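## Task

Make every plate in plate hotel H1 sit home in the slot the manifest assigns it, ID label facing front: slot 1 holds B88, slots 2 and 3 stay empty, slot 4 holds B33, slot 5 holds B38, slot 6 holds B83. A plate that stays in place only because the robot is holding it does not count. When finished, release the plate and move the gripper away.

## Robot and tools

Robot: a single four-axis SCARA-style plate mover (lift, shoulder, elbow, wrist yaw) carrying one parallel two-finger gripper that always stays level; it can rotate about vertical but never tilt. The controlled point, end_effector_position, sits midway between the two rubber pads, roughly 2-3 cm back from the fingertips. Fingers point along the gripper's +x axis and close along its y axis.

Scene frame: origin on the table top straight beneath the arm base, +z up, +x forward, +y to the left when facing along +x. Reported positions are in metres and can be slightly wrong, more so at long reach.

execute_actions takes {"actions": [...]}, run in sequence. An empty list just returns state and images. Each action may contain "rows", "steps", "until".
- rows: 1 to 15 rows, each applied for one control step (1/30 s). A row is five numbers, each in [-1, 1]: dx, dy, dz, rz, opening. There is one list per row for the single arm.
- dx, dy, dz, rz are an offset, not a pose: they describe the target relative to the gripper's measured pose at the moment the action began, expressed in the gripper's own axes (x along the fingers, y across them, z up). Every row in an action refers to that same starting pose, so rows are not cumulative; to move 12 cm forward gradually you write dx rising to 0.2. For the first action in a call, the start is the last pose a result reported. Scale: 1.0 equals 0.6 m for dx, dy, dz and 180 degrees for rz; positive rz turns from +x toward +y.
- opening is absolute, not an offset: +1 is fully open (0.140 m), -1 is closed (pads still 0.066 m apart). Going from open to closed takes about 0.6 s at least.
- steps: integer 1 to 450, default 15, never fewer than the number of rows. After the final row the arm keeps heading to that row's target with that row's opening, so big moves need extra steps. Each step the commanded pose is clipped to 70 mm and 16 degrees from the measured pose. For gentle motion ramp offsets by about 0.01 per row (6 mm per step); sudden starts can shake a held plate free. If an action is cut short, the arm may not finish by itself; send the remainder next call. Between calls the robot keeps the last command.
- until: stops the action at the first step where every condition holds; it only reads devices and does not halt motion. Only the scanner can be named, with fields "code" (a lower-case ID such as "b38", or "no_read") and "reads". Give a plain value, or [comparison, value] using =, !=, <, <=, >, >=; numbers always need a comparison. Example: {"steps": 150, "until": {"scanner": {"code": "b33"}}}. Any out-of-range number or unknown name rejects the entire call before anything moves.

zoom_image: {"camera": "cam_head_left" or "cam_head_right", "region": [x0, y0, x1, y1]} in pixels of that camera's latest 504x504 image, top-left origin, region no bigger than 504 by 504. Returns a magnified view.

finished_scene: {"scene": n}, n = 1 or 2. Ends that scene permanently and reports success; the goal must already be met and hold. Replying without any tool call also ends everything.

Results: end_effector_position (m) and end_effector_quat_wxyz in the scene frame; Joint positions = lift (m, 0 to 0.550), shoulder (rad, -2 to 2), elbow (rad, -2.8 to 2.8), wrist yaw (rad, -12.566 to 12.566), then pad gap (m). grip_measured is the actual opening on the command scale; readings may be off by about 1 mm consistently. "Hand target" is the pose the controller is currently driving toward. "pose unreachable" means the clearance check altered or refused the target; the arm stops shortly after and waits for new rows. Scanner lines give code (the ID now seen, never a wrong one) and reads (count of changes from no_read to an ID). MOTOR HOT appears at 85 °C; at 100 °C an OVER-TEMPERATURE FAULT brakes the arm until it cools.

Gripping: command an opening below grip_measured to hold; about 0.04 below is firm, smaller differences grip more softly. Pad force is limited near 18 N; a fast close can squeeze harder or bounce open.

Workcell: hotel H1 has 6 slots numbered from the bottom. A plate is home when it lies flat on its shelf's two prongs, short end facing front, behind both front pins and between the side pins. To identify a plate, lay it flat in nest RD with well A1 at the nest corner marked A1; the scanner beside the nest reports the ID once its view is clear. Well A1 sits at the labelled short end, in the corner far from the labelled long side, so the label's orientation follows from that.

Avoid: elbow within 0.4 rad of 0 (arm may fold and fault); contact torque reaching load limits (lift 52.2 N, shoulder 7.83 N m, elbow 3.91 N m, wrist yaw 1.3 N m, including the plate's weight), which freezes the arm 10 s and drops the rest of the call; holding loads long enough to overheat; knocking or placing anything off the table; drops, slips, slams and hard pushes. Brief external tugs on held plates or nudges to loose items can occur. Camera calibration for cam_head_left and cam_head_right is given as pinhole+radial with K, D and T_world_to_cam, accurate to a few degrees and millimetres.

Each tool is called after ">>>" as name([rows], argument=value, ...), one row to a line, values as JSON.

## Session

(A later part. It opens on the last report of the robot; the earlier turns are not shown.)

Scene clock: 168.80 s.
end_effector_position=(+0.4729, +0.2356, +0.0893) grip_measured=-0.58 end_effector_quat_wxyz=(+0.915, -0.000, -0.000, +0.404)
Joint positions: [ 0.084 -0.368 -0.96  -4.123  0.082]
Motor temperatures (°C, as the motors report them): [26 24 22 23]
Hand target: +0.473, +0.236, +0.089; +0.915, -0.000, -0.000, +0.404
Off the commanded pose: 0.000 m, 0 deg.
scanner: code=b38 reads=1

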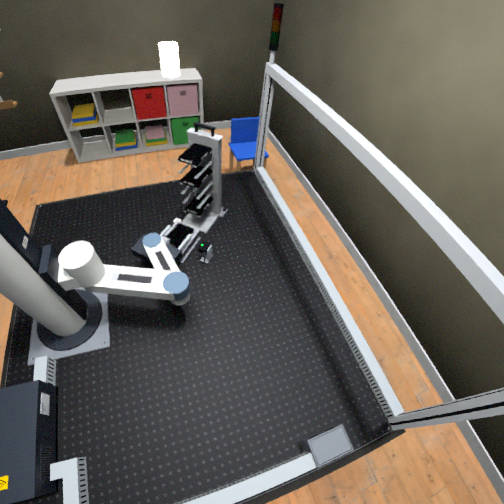

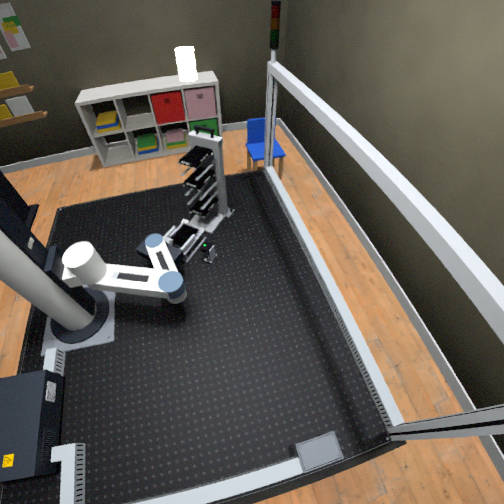

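>>> execute_actions([
  {"rows":[[0,0,0,0,-0.2]],"steps":12},
  {"rows":[[0,0,-0.017,0,-0.2]],"steps":15},
  {"rows":[[0,0,0,0,-0.25],[0,0,0,0,-0.3],[0,0,0,0,-0.33],[0,0,0,0,-0.36],[0,0,0,0,-0.4],[0,0,0,0,-0.43],[0,0,0,0,-0.46],[0,0,0,0,-0.49],[0,0,0,0,-0.52],[0,0,0,0,-0.55],[0,0,0,0,-0.58]],"steps":22},
])

>>> zoom_image(camera="cam_head_left", region=[160, 215, 210, 265])

Scene clock: 175.67 s.
end_effector_position=(+0.4728, +0.2356, +0.0791) grip_measured=-0.47 end_effector_quat_wxyz=(+0.915, -0.000, -0.000, +0.404)
Joint positions: [ 0.074 -0.368 -0.96  -4.123  0.086]
Motor temperatures (°C, as the motors report them): [26 24 22 23]
Hand target: +0.473, +0.236, +0.079; +0.915, -0.000, -0.000, +0.404
Off the commanded pose: 0.000 m, 0 deg.
scanner: code=no_read reads=1

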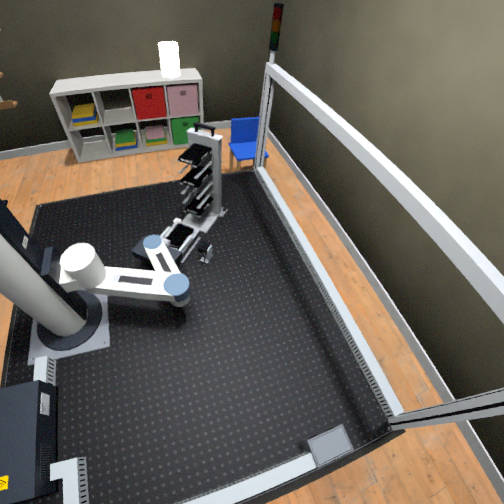

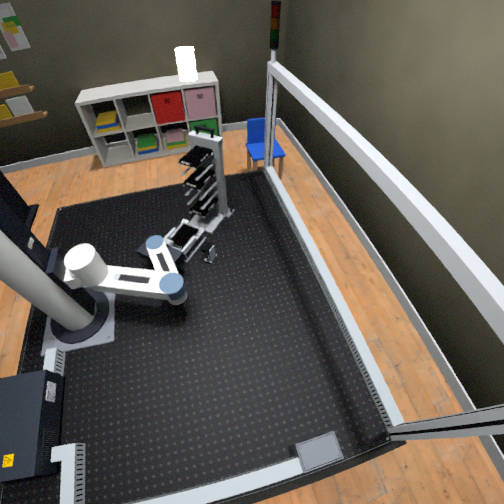

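Region (160, 215, 210, 265) of cam_head_left's 504x504 image, scaled by 10.080, with more detail than that image has.

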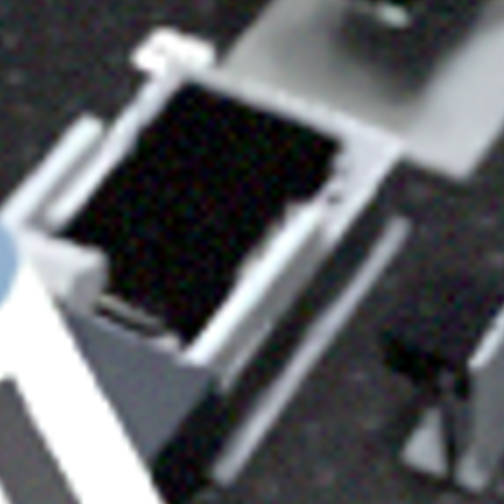

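>>> execute_actions([
  {"rows":[[0,0,0.005,0,-0.53],[0,0,0.01,0,-0.53],[0,0,0.015,0,-0.53],[0,0,0.02,0,-0.53],[0,0,0.03,0,-0.53],[0,0,0.045,0,-0.53],[0,0,0.07,0,-0.53],[0,0,0.1,0,-0.53],[0,0.0118,0.4415,-0.007,-0.53]],"steps":50},
  {"rows":[[0.01,0,0,0,-0.53],[0.03,0,0,0,-0.53],[0.05,0,0,0,-0.53],[0.075,0,0,0,-0.53],[0.1,0,0,0,-0.53],[0.13,0,0,0,-0.53],[0.16,0,0,0,-0.53],[0.19,0,0,0,-0.53],[0.22,0,0,0,-0.53],[0.25,0,0,0,-0.53],[0.28,0,0,0,-0.53],[0.3075,0,0,0,-0.53]],"steps":40},
  {"rows":[[0,0,-0.004,0,-0.53],[0,0,-0.008,0,-0.53],[0,0,-0.012,0,-0.53],[0,0,-0.015,0,-0.53],[0,0,-0.018,0,-0.53],[0,0,-0.02,0,-0.53],[0,0,-0.022,0,-0.53],[0,0,-0.024,0,-0.53]],"steps":20},
])

Scene clock: 191.87 s.
end_effector_position=(+0.5933, +0.3743, +0.3297) grip_measured=-0.47 end_effector_quat_wxyz=(+0.918, -0.000, -0.000, +0.398)
Joint positions: [ 0.325  0.13  -1.89  -3.706  0.086]
Motor temperatures (°C, as the motors report them): [26 24 22 23]
Hand target: +0.595, +0.373, +0.330; +0.919, -0.000, -0.000, +0.394
Off the commanded pose: 0.002 m, 0 deg.
scanner: code=no_read reads=1

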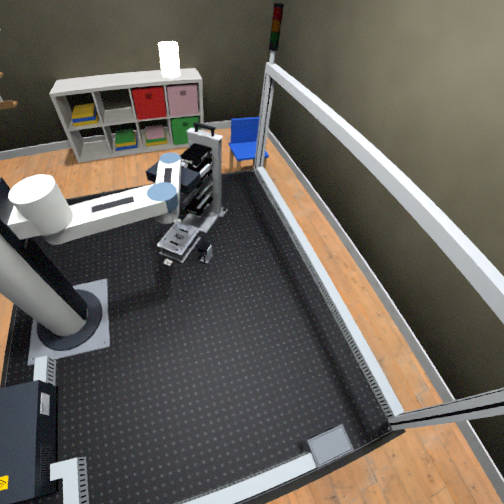

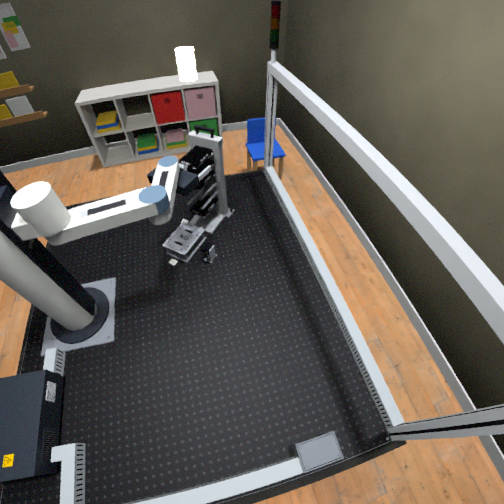

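>>> execute_actions([
  {"rows":[[-0.001,0,-0.001,0,-0.53],[-0.001,0,-0.002,0,-0.53],[-0.001,0,-0.003,0,-0.53],[-0.001,0,-0.004,0,-0.53]],"steps":15},
])

Scene clock: 194.73 s.
end_effector_position=(+0.5928, +0.3741, +0.3281) grip_measured=-0.47 end_effector_quat_wxyz=(+0.917, -0.000, -0.000, +0.398)
Joint positions: [ 0.323  0.129 -1.886 -3.706  0.086]
Motor temperatures (°C, as the motors report them): [26 24 22 23]
Hand target: +0.593, +0.374, +0.327; +0.918, -0.000, -0.000, +0.398
Off the commanded pose: 0.001 m, 0 deg.
scanner: code=no_read reads=1

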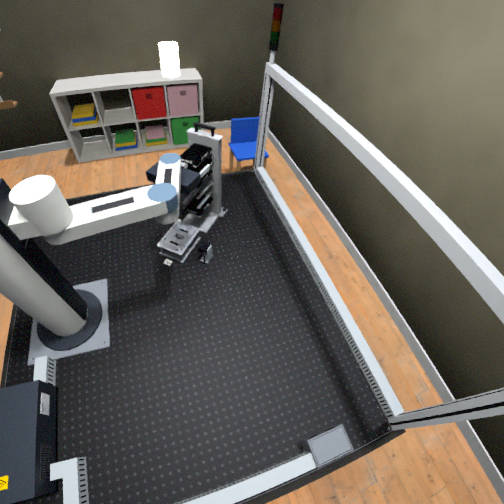

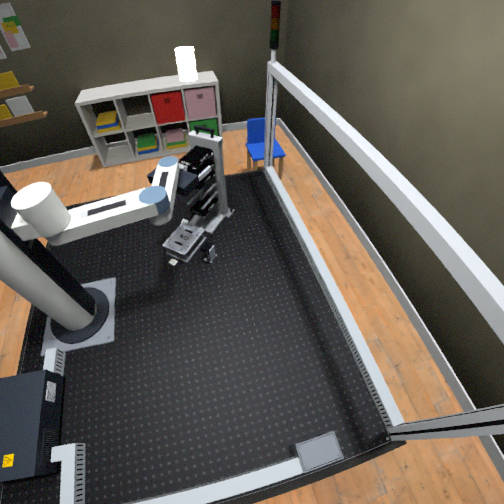

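>>> execute_actions([
  {"rows":[[0,0,0.001,0,0.3]],"steps":16},
  {"rows":[[0,0,-0.087,0,0.3]],"steps":22},
  {"rows":[[0,0,0,0,-0.3],[0,0,0,0,-0.3],[0,0,0,0,-0.3],[0,0,0,0,-0.3],[0,0,0,0,-0.3],[0,0,0,0,-0.3],[0,0,0,0,-0.33],[0,0,0,0,-0.36],[0,0,0,0,-0.4],[0,0,0,0,-0.43],[0,0,0,0,-0.46],[0,0,0,0,-0.49],[0,0,0,0,-0.53]],"steps":22},
  {"rows":[[0,0,0.005,0,-0.53],[0,0,0.01,0,-0.53],[0,0,0.015,0,-0.53],[0,0,0.022,0,-0.53]],"steps":14},
  {"rows":[[-0.01,0,0,0,-0.53],[-0.03,0,0,0,-0.53],[-0.05,0,0,0,-0.53],[-0.075,0,0,0,-0.53],[-0.1,0,0,0,-0.53],[-0.13,0,0,0,-0.53],[-0.16,0,0,0,-0.53],[-0.19,0,0,0,-0.53],[-0.22,0,0,0,-0.53],[-0.25,0,0,0,-0.53],[-0.28,0,0,0,-0.53],[-0.305,0,0,0,-0.53]],"steps":38},
  {"rows":[[0,0,-0.01,0,-0.53],[0,0,-0.03,0,-0.53],[0,0,-0.06,0,-0.53],[0,-0.0117,-0.325,0.004,-0.53]],"steps":40},
])

>>> zoom_image(camera="cam_head_left", region=[170, 140, 220, 190])

Scene clock: 210.43 s.
end_effector_position=(+0.4729, +0.2356, +0.0947) grip_measured=-0.47 end_effector_quat_wxyz=(+0.915, -0.000, -0.000, +0.404)
Joint positions: [ 0.09  -0.369 -0.96  -4.122  0.086]
Motor temperatures (°C, as the motors report them): [25 24 22 23]
Hand target: +0.473, +0.236, +0.095; +0.915, -0.000, -0.000, +0.404
Off the commanded pose: 0.000 m, 0 deg.
scanner: code=no_read reads=1

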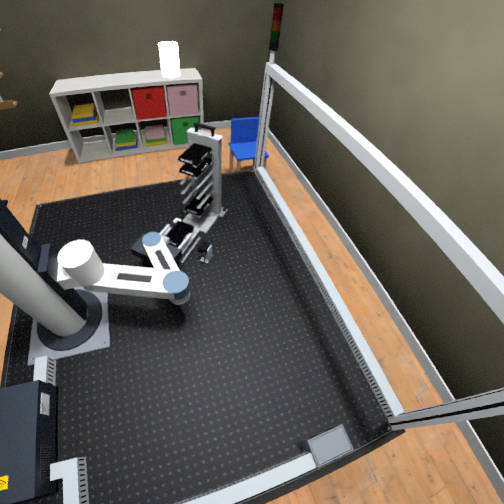

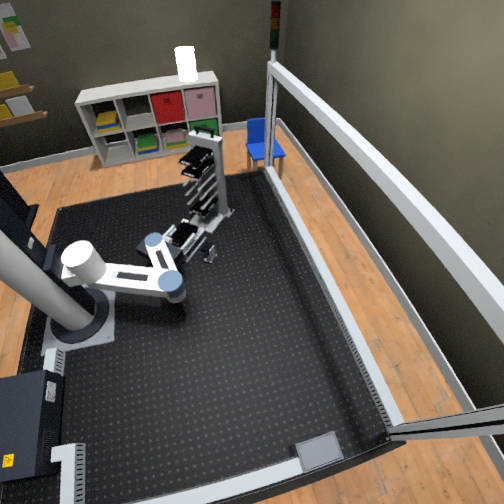

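Region (170, 140, 220, 190) of cam_head_left's 504x504 image, scaled by 10.080, with more detail than that image has.

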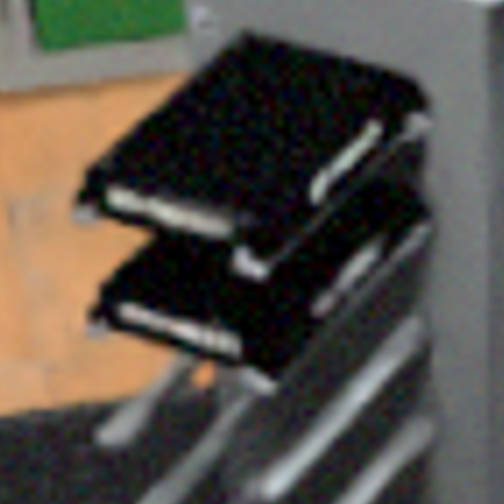

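>>> execute_actions([
  {"rows":[[0,0,-0.004,0,-0.53],[0,0,-0.008,0,-0.53],[0,0,-0.012,0,-0.53],[0,0,-0.015,0,-0.53],[0,0,-0.018,0,-0.53],[0,0,-0.02,0,-0.53],[0,0,-0.022,0,-0.53],[0,0,-0.024,0,-0.53],[0,0,-0.0255,0,-0.53]],"steps":20},
])

>>> execute_actions([
  {"rows":[[0,0,0,0,-0.2]],"steps":10},
  {"rows":[[0,0,0.03,0,-0.2]],"steps":20},
])

>>> zoom_image(camera="cam_head_right", region=[175, 155, 205, 185])

>>> zoom_image(camera="cam_head_left", region=[175, 155, 205, 185])

Scene clock: 220.13 s.
end_effector_position=(+0.4726, +0.2354, +0.0793) grip_measured=-0.47 end_effector_quat_wxyz=(+0.915, -0.000, -0.000, +0.404)
Joint positions: [ 0.074 -0.369 -0.958 -4.123  0.086]
Motor temperatures (°C, as the motors report them): [26 24 22 23]
Hand target: +0.473, +0.236, +0.079; +0.915, -0.000, -0.000, +0.404
Off the commanded pose: 0.000 m, 0 deg.
scanner: code=no_read reads=1

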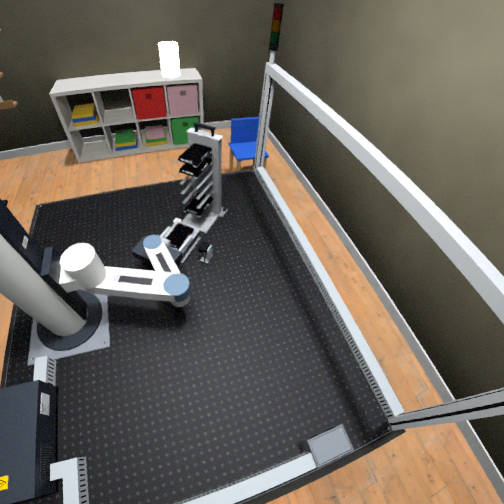

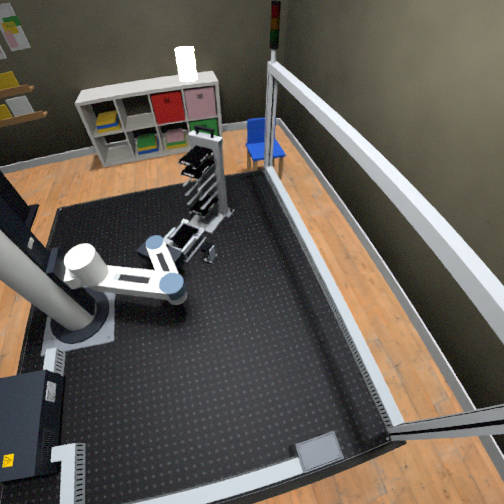

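Scene clock: 221.13 s.
end_effector_position=(+0.4726, +0.2354, +0.0974) grip_measured=-0.20 end_effector_quat_wxyz=(+0.915, -0.000, -0.000, +0.404)
Joint positions: [ 0.092 -0.369 -0.958 -4.123  0.096]
Motor temperatures (°C, as the motors report them): [26 24 22 23]
Hand target: +0.473, +0.235, +0.097; +0.915, -0.000, -0.000, +0.404
Off the commanded pose: 0.000 m, 0 deg.
scanner: code=b33 reads=2

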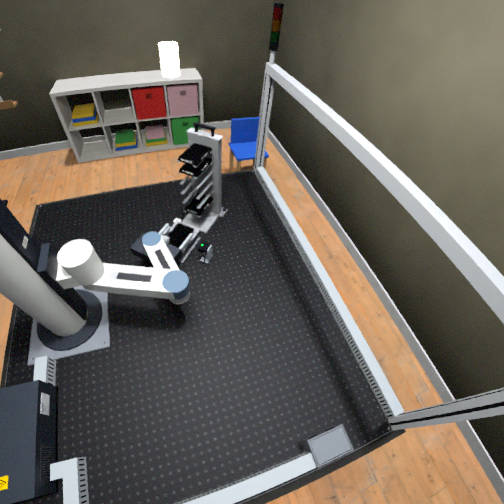

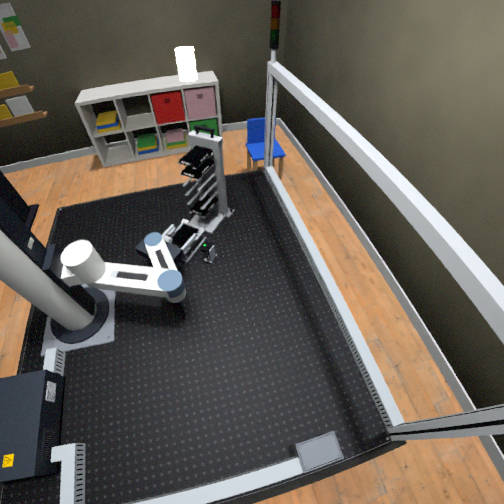

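Region (175, 155, 205, 185) of cam_head_right's 504x504 image, scaled by 16.800, with more detail than that image has.

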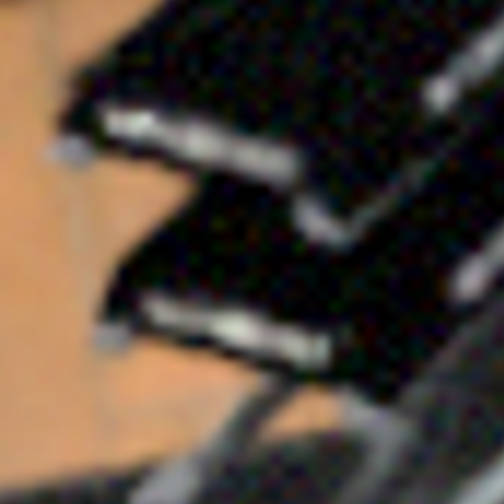

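Region (175, 155, 205, 185) of cam_head_left's 504x504 image, scaled by 16.800, with more detail than that image has.

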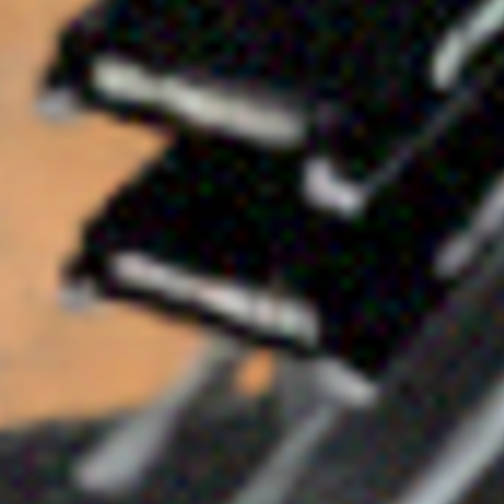

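Fine; heights were consistent. Return B33 to slot 4.

>>> execute_actions([
  {"rows":[[0,0,-0.0303,0,-0.2]],"steps":16},
  {"rows":[[0,0,0,0,-0.3],[0,0,0,0,-0.33],[0,0,0,0,-0.36],[0,0,0,0,-0.4],[0,0,0,0,-0.43],[0,0,0,0,-0.46],[0,0,0,0,-0.49],[0,0,0,0,-0.53]],"steps":16},
  {"rows":[[0,0,0.005,0,-0.53],[0,0,0.01,0,-0.53],[0,0,0.015,0,-0.53],[0,0,0.02,0,-0.53],[0,0,0.03,0,-0.53],[0,0,0.045,0,-0.53],[0,0,0.07,0,-0.53],[0,0,0.1,0,-0.53],[0,0.0117,0.351,-0.004,-0.53]],"steps":45},
  {"rows":[[0.01,0,0,0,-0.53],[0.03,0,0,0,-0.53],[0.05,0,0,0,-0.53],[0.075,0,0,0,-0.53],[0.1,0,0,0,-0.53],[0.13,0,0,0,-0.53],[0.16,0,0,0,-0.53],[0.19,0,0,0,-0.53],[0.22,0,0,0,-0.53],[0.25,0,0,0,-0.53],[0.28,0,0,0,-0.53],[0.3055,0,0,0,-0.53]],"steps":38},
  {"rows":[[0,0,-0.004,0,-0.53],[0,0,-0.008,0,-0.53],[0,0,-0.012,0,-0.53],[0,0,-0.015,0,-0.53],[0,0,-0.018,0,-0.53],[0,0,-0.02,0,-0.53],[0,0,-0.022,0,-0.53]],"steps":18},
])

Scene clock: 237.20 s.
end_effector_position=(+0.5925, +0.3741, +0.2765) grip_measured=-0.47 end_effector_quat_wxyz=(+0.917, -0.000, -0.000, +0.399)
Joint positions: [ 0.272  0.129 -1.885 -3.707  0.086]
Motor temperatures (°C, as the motors report them): [26 24 22 23]
Hand target: +0.593, +0.374, +0.277; +0.917, -0.000, -0.000, +0.399
Off the commanded pose: 0.000 m, 0 deg.
scanner: code=no_read reads=2

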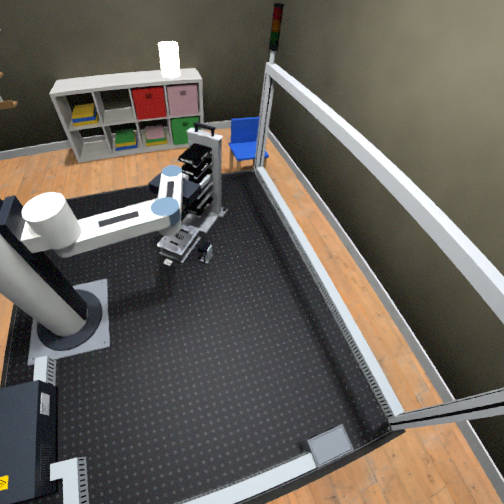

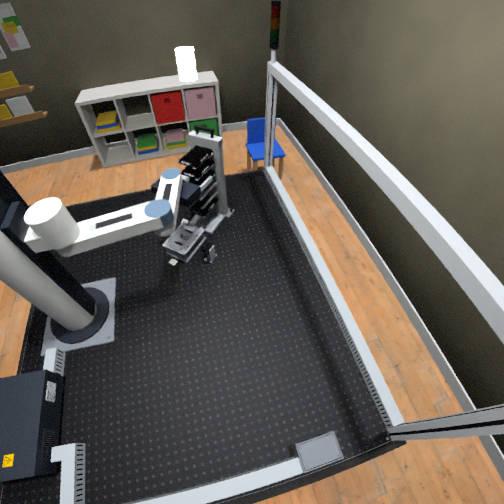

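>>> execute_actions([
  {"rows":[[0,0,0,0,0.3]],"steps":16},
  {"rows":[[0,0,-0.26,0,0.3]],"steps":35},
  {"rows":[[0,0,0,0,-0.3],[0,0,0,0,-0.3],[0,0,0,0,-0.3],[0,0,0,0,-0.3],[0,0,0,0,-0.3],[0,0,0,0,-0.3],[0,0,0,0,-0.33],[0,0,0,0,-0.36],[0,0,0,0,-0.4],[0,0,0,0,-0.43],[0,0,0,0,-0.46],[0,0,0,0,-0.49],[0,0,0,0,-0.53]],"steps":22},
  {"rows":[[0,0,0.005,0,-0.53],[0,0,0.01,0,-0.53],[0,0,0.015,0,-0.53],[0,0,0.022,0,-0.53]],"steps":14},
  {"rows":[[-0.01,0,0,0,-0.53],[-0.03,0,0,0,-0.53],[-0.05,0,0,0,-0.53],[-0.075,0,0,0,-0.53],[-0.1,0,0,0,-0.53],[-0.13,0,0,0,-0.53],[-0.16,0,0,0,-0.53],[-0.19,0,0,0,-0.53],[-0.22,0,0,0,-0.53],[-0.25,0,0,0,-0.53],[-0.28,0,0,0,-0.53],[-0.3053,0,0,0,-0.53]],"steps":38},
  {"rows":[[0,0,-0.01,0,-0.53],[0,0,-0.03,0,-0.53],[0,-0.0117,-0.065,0.004,-0.53]],"steps":25},
  {"rows":[[0,0,-0.004,0,-0.53],[0,0,-0.008,0,-0.53],[0,0,-0.012,0,-0.53],[0,0,-0.015,0,-0.53],[0,0,-0.018,0,-0.53],[0,0,-0.02,0,-0.53],[0,0,-0.022,0,-0.53],[0,0,-0.024,0,-0.53],[0,0,-0.026,0,-0.53]],"steps":20},
])

>>> execute_actions([
  {"rows":[[0,0,0,0,-0.2]],"steps":10},
  {"rows":[[0,0,0.03,0,-0.2]],"steps":20},
])

Scene clock: 267.37 s.
end_effector_position=(+0.4725, +0.2353, +0.0811) grip_measured=-0.53 end_effector_quat_wxyz=(+0.915, -0.000, -0.000, +0.404)
Joint positions: [ 0.076 -0.37  -0.958 -4.123  0.083]
Motor temperatures (°C, as the motors report them): [25 24 22 23]
Hand target: +0.473, +0.235, +0.080; +0.915, -0.000, -0.000, +0.404
Off the commanded pose: 0.002 m, 0 deg.
TORQUE FAULT: the external load on joint 1 (lift) reached its load limit, and the arm stopped for 10 seconds. The arm's remaining commands of this call were not run. The arm holds where it stopped, with its grip as last carried out, and accepts commands again: back off and push less far. The arm stops again, at the same cost, whenever a joint's load reaches its limit.
scanner: code=no_read reads=2

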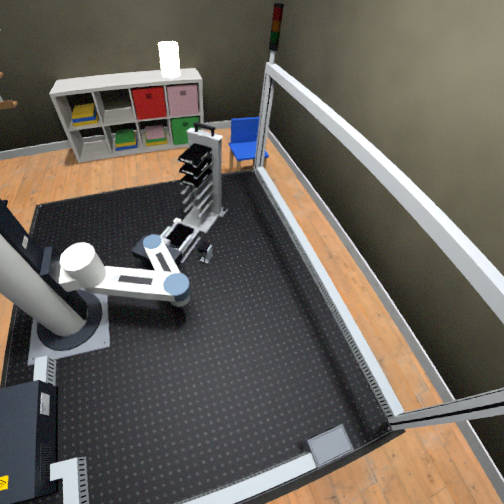

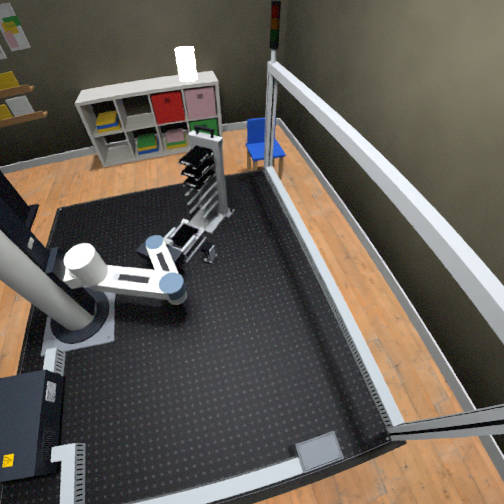

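Scene clock: 268.37 s.
end_effector_position=(+0.4725, +0.2353, +0.0992) grip_measured=-0.20 end_effector_quat_wxyz=(+0.915, -0.000, -0.000, +0.404)
Joint positions: [ 0.094 -0.37  -0.958 -4.123  0.096]
Motor temperatures (°C, as the motors report them): [25 24 22 23]
Hand target: +0.473, +0.235, +0.099; +0.915, -0.000, -0.000, +0.404
Off the commanded pose: 0.000 m, 0 deg.
scanner: code=b83 reads=3

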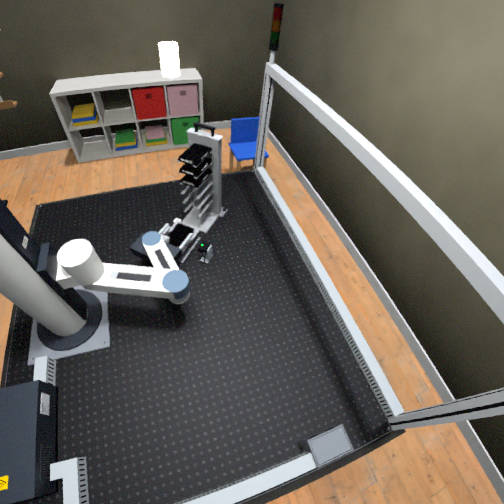

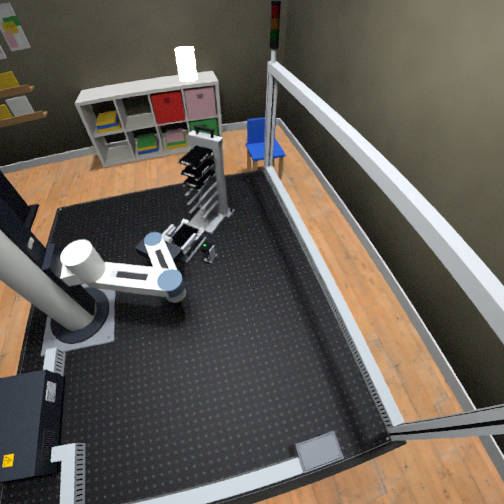

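>>> execute_actions([
  {"rows":[[0,0.0117,0.472,-0.004,0]],"steps":42},
  {"rows":[[0.05,0,0,0,0],[0.1,0,0,0,0],[0.15,0,0,0,0],[0.2,0,0,0,0],[0.3057,0,0,0,0]],"steps":35},
  {"rows":[[0,0,0,0,-0.3],[0,0,0,0,-0.3],[0,0,0,0,-0.3],[0,0,0,0,-0.33],[0,0,0,0,-0.36],[0,0,0,0,-0.4],[0,0,0,0,-0.43],[0,0,0,0,-0.46],[0,0,0,0,-0.49],[0,0,0,0,-0.53]],"steps":20},
])

Scene clock: 282.23 s.
end_effector_position=(+0.5925, +0.3742, +0.3824) grip_measured=-0.47 end_effector_quat_wxyz=(+0.917, -0.000, -0.000, +0.399)
Joint positions: [ 0.377  0.129 -1.885 -3.706  0.086]
Motor temperatures (°C, as the motors report them): [26 24 22 23]
Hand target: +0.593, +0.374, +0.382; +0.917, -0.000, -0.000, +0.398
Off the commanded pose: 0.000 m, 0 deg.
scanner: code=b83 reads=3

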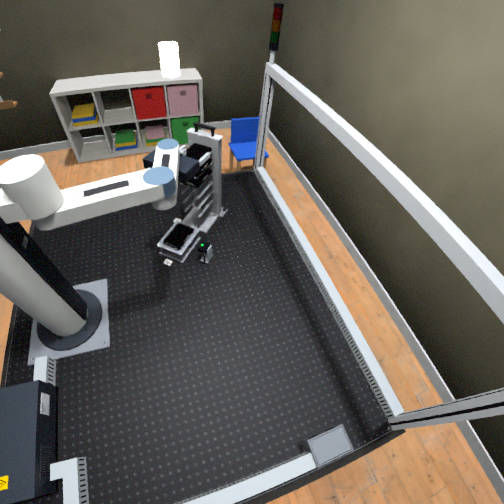

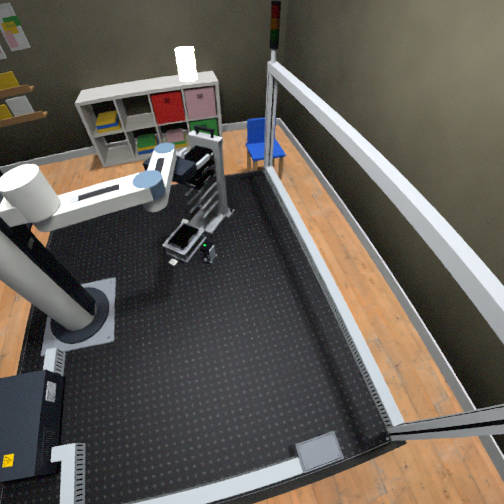

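Insert at .130, lower to .115 first.

>>> execute_actions([
  {"rows":[[0,0,0.005,0,-0.53],[0,0,0.01,0,-0.53],[0,0,0.015,0,-0.53],[0,0,0.022,0,-0.53]],"steps":14},
  {"rows":[[-0.01,0,0,0,-0.53],[-0.03,0,0,0,-0.53],[-0.05,0,0,0,-0.53],[-0.075,0,0,0,-0.53],[-0.1,0,0,0,-0.53],[-0.13,0,0,0,-0.53],[-0.16,0,0,0,-0.53],[-0.19,0,0,0,-0.53],[-0.22,0,0,0,-0.53],[-0.25,0,0,0,-0.53]],"steps":35},
  {"rows":[[0,0,-0.01,0,-0.53],[0,0,-0.03,0,-0.53],[0,0,-0.06,0,-0.53],[0,0,-0.4427,0,-0.53]],"steps":45},
  {"rows":[[0.01,0,0,0,-0.53],[0.03,0,0,0,-0.53],[0.05,0,0,0,-0.53],[0.075,0,0,0,-0.53],[0.1,0,0,0,-0.53],[0.13,0,0,0,-0.53],[0.16,0,0,0,-0.53],[0.19,0,0,0,-0.53],[0.22,0,0,0,-0.53],[0.25,0,0,0,-0.53]],"steps":35},
  {"rows":[[0,0,-0.004,0,-0.53],[0,0,-0.008,0,-0.53],[0,0,-0.012,0,-0.53],[0,0,-0.015,0,-0.53],[0,0,-0.018,0,-0.53],[0,0,-0.02,0,-0.53],[0,0,-0.022,0,-0.53],[0,0,-0.024,0,-0.53]],"steps":20},
])

>>> execute_actions([
  {"rows":[[0,0,-0.001,0,-0.53],[0,0,-0.002,0,-0.53],[0,0,-0.003,0,-0.53]],"steps":12},
])

Scene clock: 298.63 s.
end_effector_position=(+0.5923, +0.3743, +0.1160) grip_measured=-0.47 end_effector_quat_wxyz=(+0.917, -0.000, -0.000, +0.399)
Joint positions: [ 0.111  0.129 -1.885 -3.706  0.086]
Motor temperatures (°C, as the motors report them): [26 24 22 23]
Hand target: +0.592, +0.374, +0.116; +0.917, -0.000, -0.000, +0.399
Off the commanded pose: 0.000 m, 0 deg.
scanner: code=b83 reads=3

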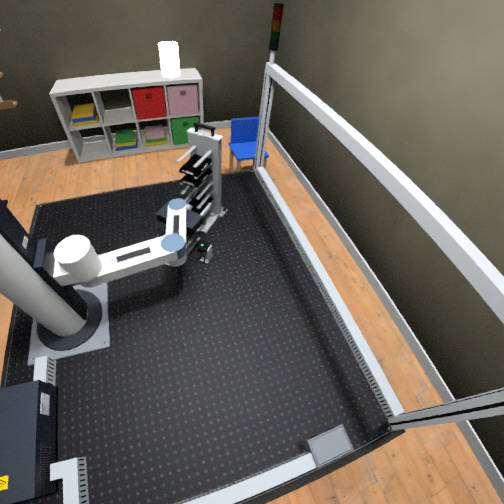

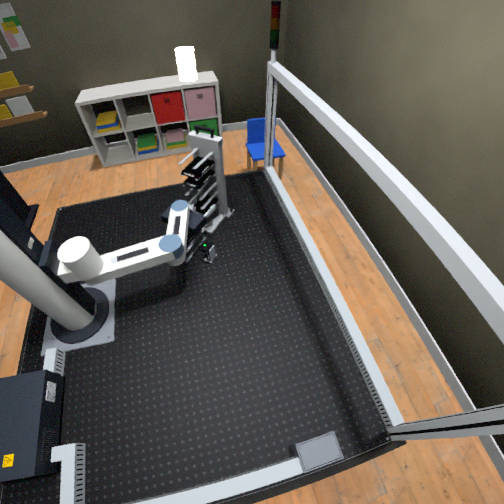

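Scene clock: 299.03 s.
end_effector_position=(+0.5923, +0.3743, +0.1150) grip_measured=-0.46 end_effector_quat_wxyz=(+0.917, -0.000, -0.000, +0.399)
Joint positions: [ 0.11   0.129 -1.885 -3.705  0.086]
Motor temperatures (°C, as the motors report them): [26 24 22 23]
Hand target: +0.592, +0.374, +0.114; +0.917, -0.000, -0.000, +0.399
Off the commanded pose: 0.001 m, 0 deg.
scanner: code=b83 reads=3

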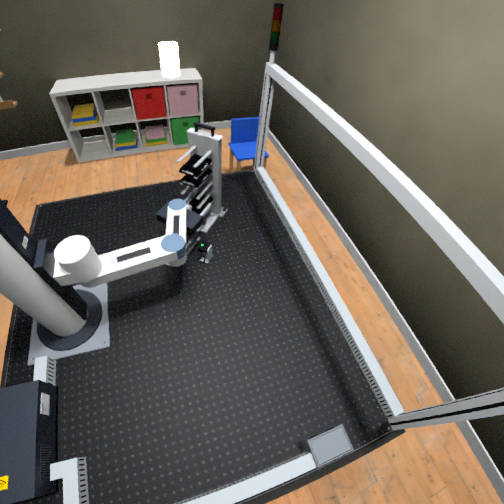

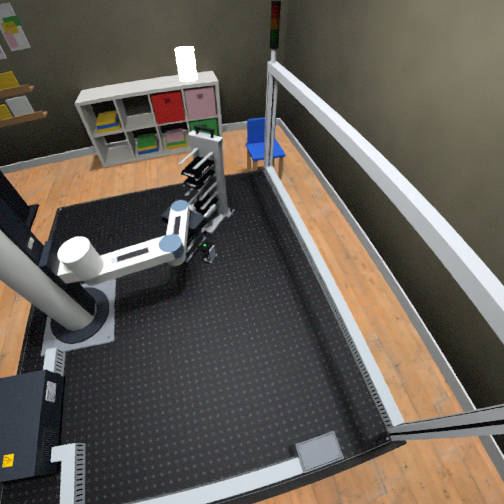

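>>> execute_actions([
  {"rows":[[0,0,0,0,0.1]],"steps":14},
  {"rows":[[0,0,0.01,0,0.1]],"steps":10},
  {"rows":[[-0.05,0,0,0,0.1],[-0.1,0,0,0,0.1],[-0.15,0,0,0,0.1],[-0.3057,0,0,0,0.1]],"steps":35},
  {"rows":[[0,-0.0117,-0.03,0.0035,-0.2]],"steps":18},
])

Scene clock: 305.57 s.
end_effector_position=(+0.4724, +0.2351, +0.1031) grip_measured=-0.20 end_effector_quat_wxyz=(+0.915, -0.000, -0.000, +0.404)
Joint positions: [ 0.098 -0.37  -0.957 -4.123  0.096]
Motor temperatures (°C, as the motors report them): [25 24 22 23]
Hand target: +0.472, +0.235, +0.103; +0.914, -0.000, -0.000, +0.405
Off the commanded pose: 0.000 m, 0 deg.
scanner: code=b83 reads=3

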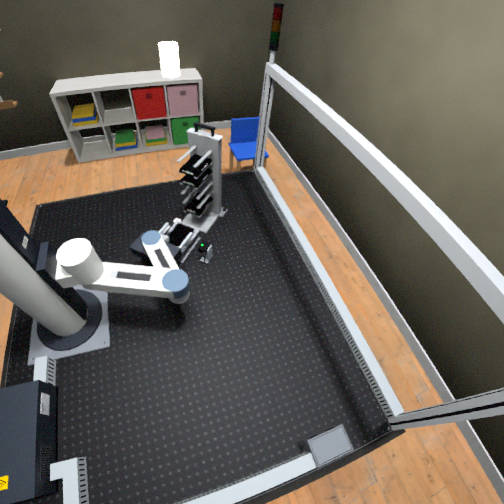

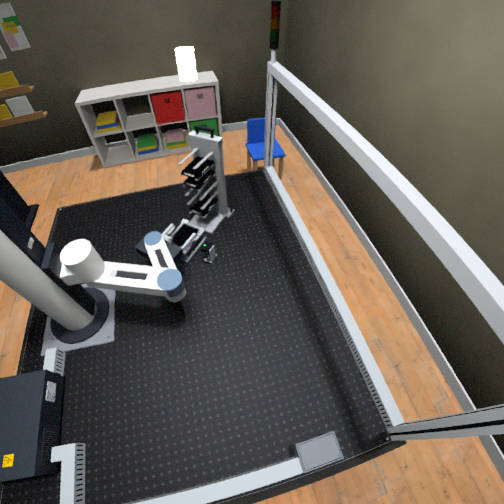

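>>> execute_actions([
  {"rows":[[0,0,-0.04,0,-0.2]],"steps":16},
  {"rows":[[0,0,0,0,-0.3],[0,0,0,0,-0.33],[0,0,0,0,-0.36],[0,0,0,0,-0.4],[0,0,0,0,-0.43],[0,0,0,0,-0.46],[0,0,0,0,-0.49],[0,0,0,0,-0.53]],"steps":16},
  {"rows":[[0,0,0.005,0,-0.53],[0,0,0.01,0,-0.53],[0,0,0.015,0,-0.53],[0,0,0.02,0,-0.53],[0,0,0.03,0,-0.53],[0,0,0.045,0,-0.53],[0,0,0.07,0,-0.53],[0,0,0.1,0,-0.53],[0,0.0117,0.5275,-0.004,-0.53]],"steps":52},
  {"rows":[[0.01,0,0,0,-0.53],[0.03,0,0,0,-0.53],[0.05,0,0,0,-0.53],[0.075,0,0,0,-0.53],[0.1,0,0,0,-0.53],[0.13,0,0,0,-0.53],[0.16,0,0,0,-0.53],[0.19,0,0,0,-0.53],[0.22,0,0,0,-0.53],[0.25,0,0,0,-0.53],[0.28,0,0,0,-0.53],[0.3055,0,0,0,-0.53]],"steps":38},
  {"rows":[[0,0,-0.004,0,-0.53],[0,0,-0.008,0,-0.53],[0,0,-0.012,0,-0.53],[0,0,-0.015,0,-0.53],[0,0,-0.018,0,-0.53],[0,0,-0.02,0,-0.53],[0,0,-0.022,0,-0.53]],"steps":18},
])

>>> execute_actions([
  {"rows":[[0,0,0,0,0.1]],"steps":14},
  {"rows":[[-0.05,0,0,0,0.1],[-0.1,0,0,0,0.1],[-0.15,0,0,0,0.1],[-0.4,0,0,0,0.1]],"steps":35},
])

>>> zoom_image(camera="cam_head_right", region=[165, 140, 245, 230])

Scene clock: 322.00 s.
end_effector_position=(+0.5921, +0.3740, +0.3825) grip_measured=-0.47 end_effector_quat_wxyz=(+0.917, -0.000, -0.000, +0.399)
Joint positions: [ 0.378  0.128 -1.883 -3.707  0.085]
Motor temperatures (°C, as the motors report them): [26 24 22 23]
Hand target: +0.592, +0.374, +0.382; +0.917, -0.000, -0.000, +0.399
Off the commanded pose: 0.000 m, 0 deg.
scanner: code=no_read reads=3

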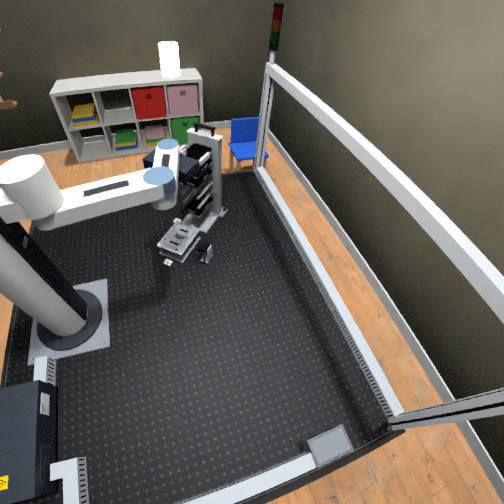

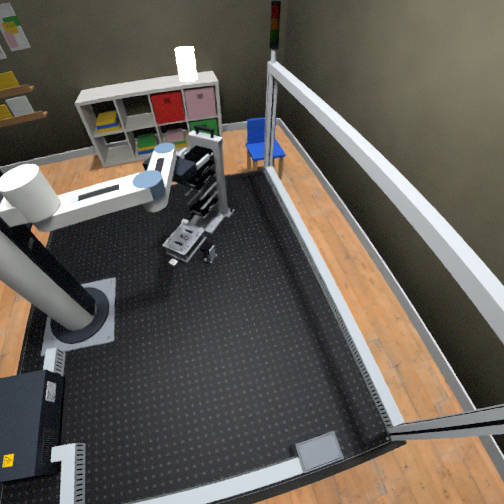

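Scene clock: 323.63 s.
end_effector_position=(+0.4284, +0.1984, +0.3825) grip_measured=+0.10 end_effector_quat_wxyz=(+0.917, -0.000, -0.000, +0.399)
Joint positions: [ 0.378 -0.466 -0.711 -4.285  0.107]
Motor temperatures (°C, as the motors report them): [26 24 22 23]
Hand target: +0.428, +0.198, +0.383; +0.917, -0.000, -0.000, +0.399
Off the commanded pose: 0.000 m, 0 deg.
scanner: code=no_read reads=3

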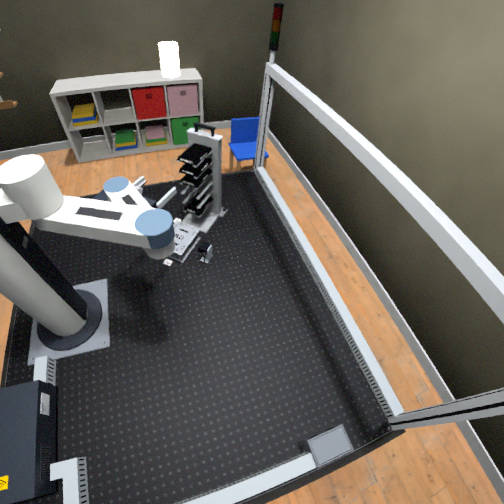

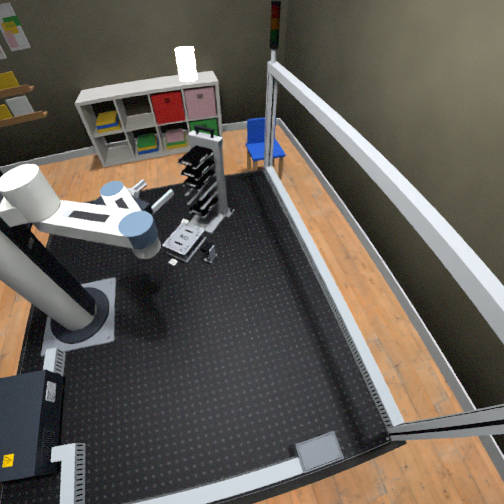

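Region (165, 140, 245, 230) of cam_head_right's 504x504 image, scaled by 5.600, with more detail than that image has.

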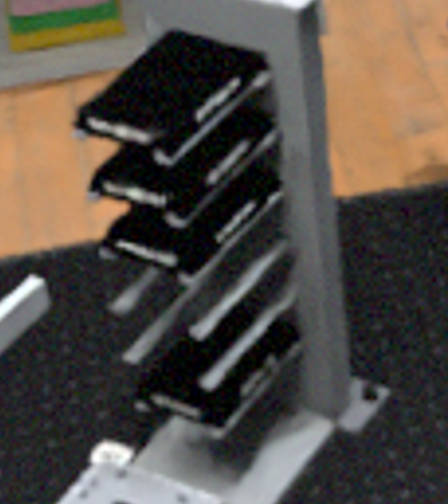

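>>> finished_scene(scene=1)

The scene is finished: the task was done.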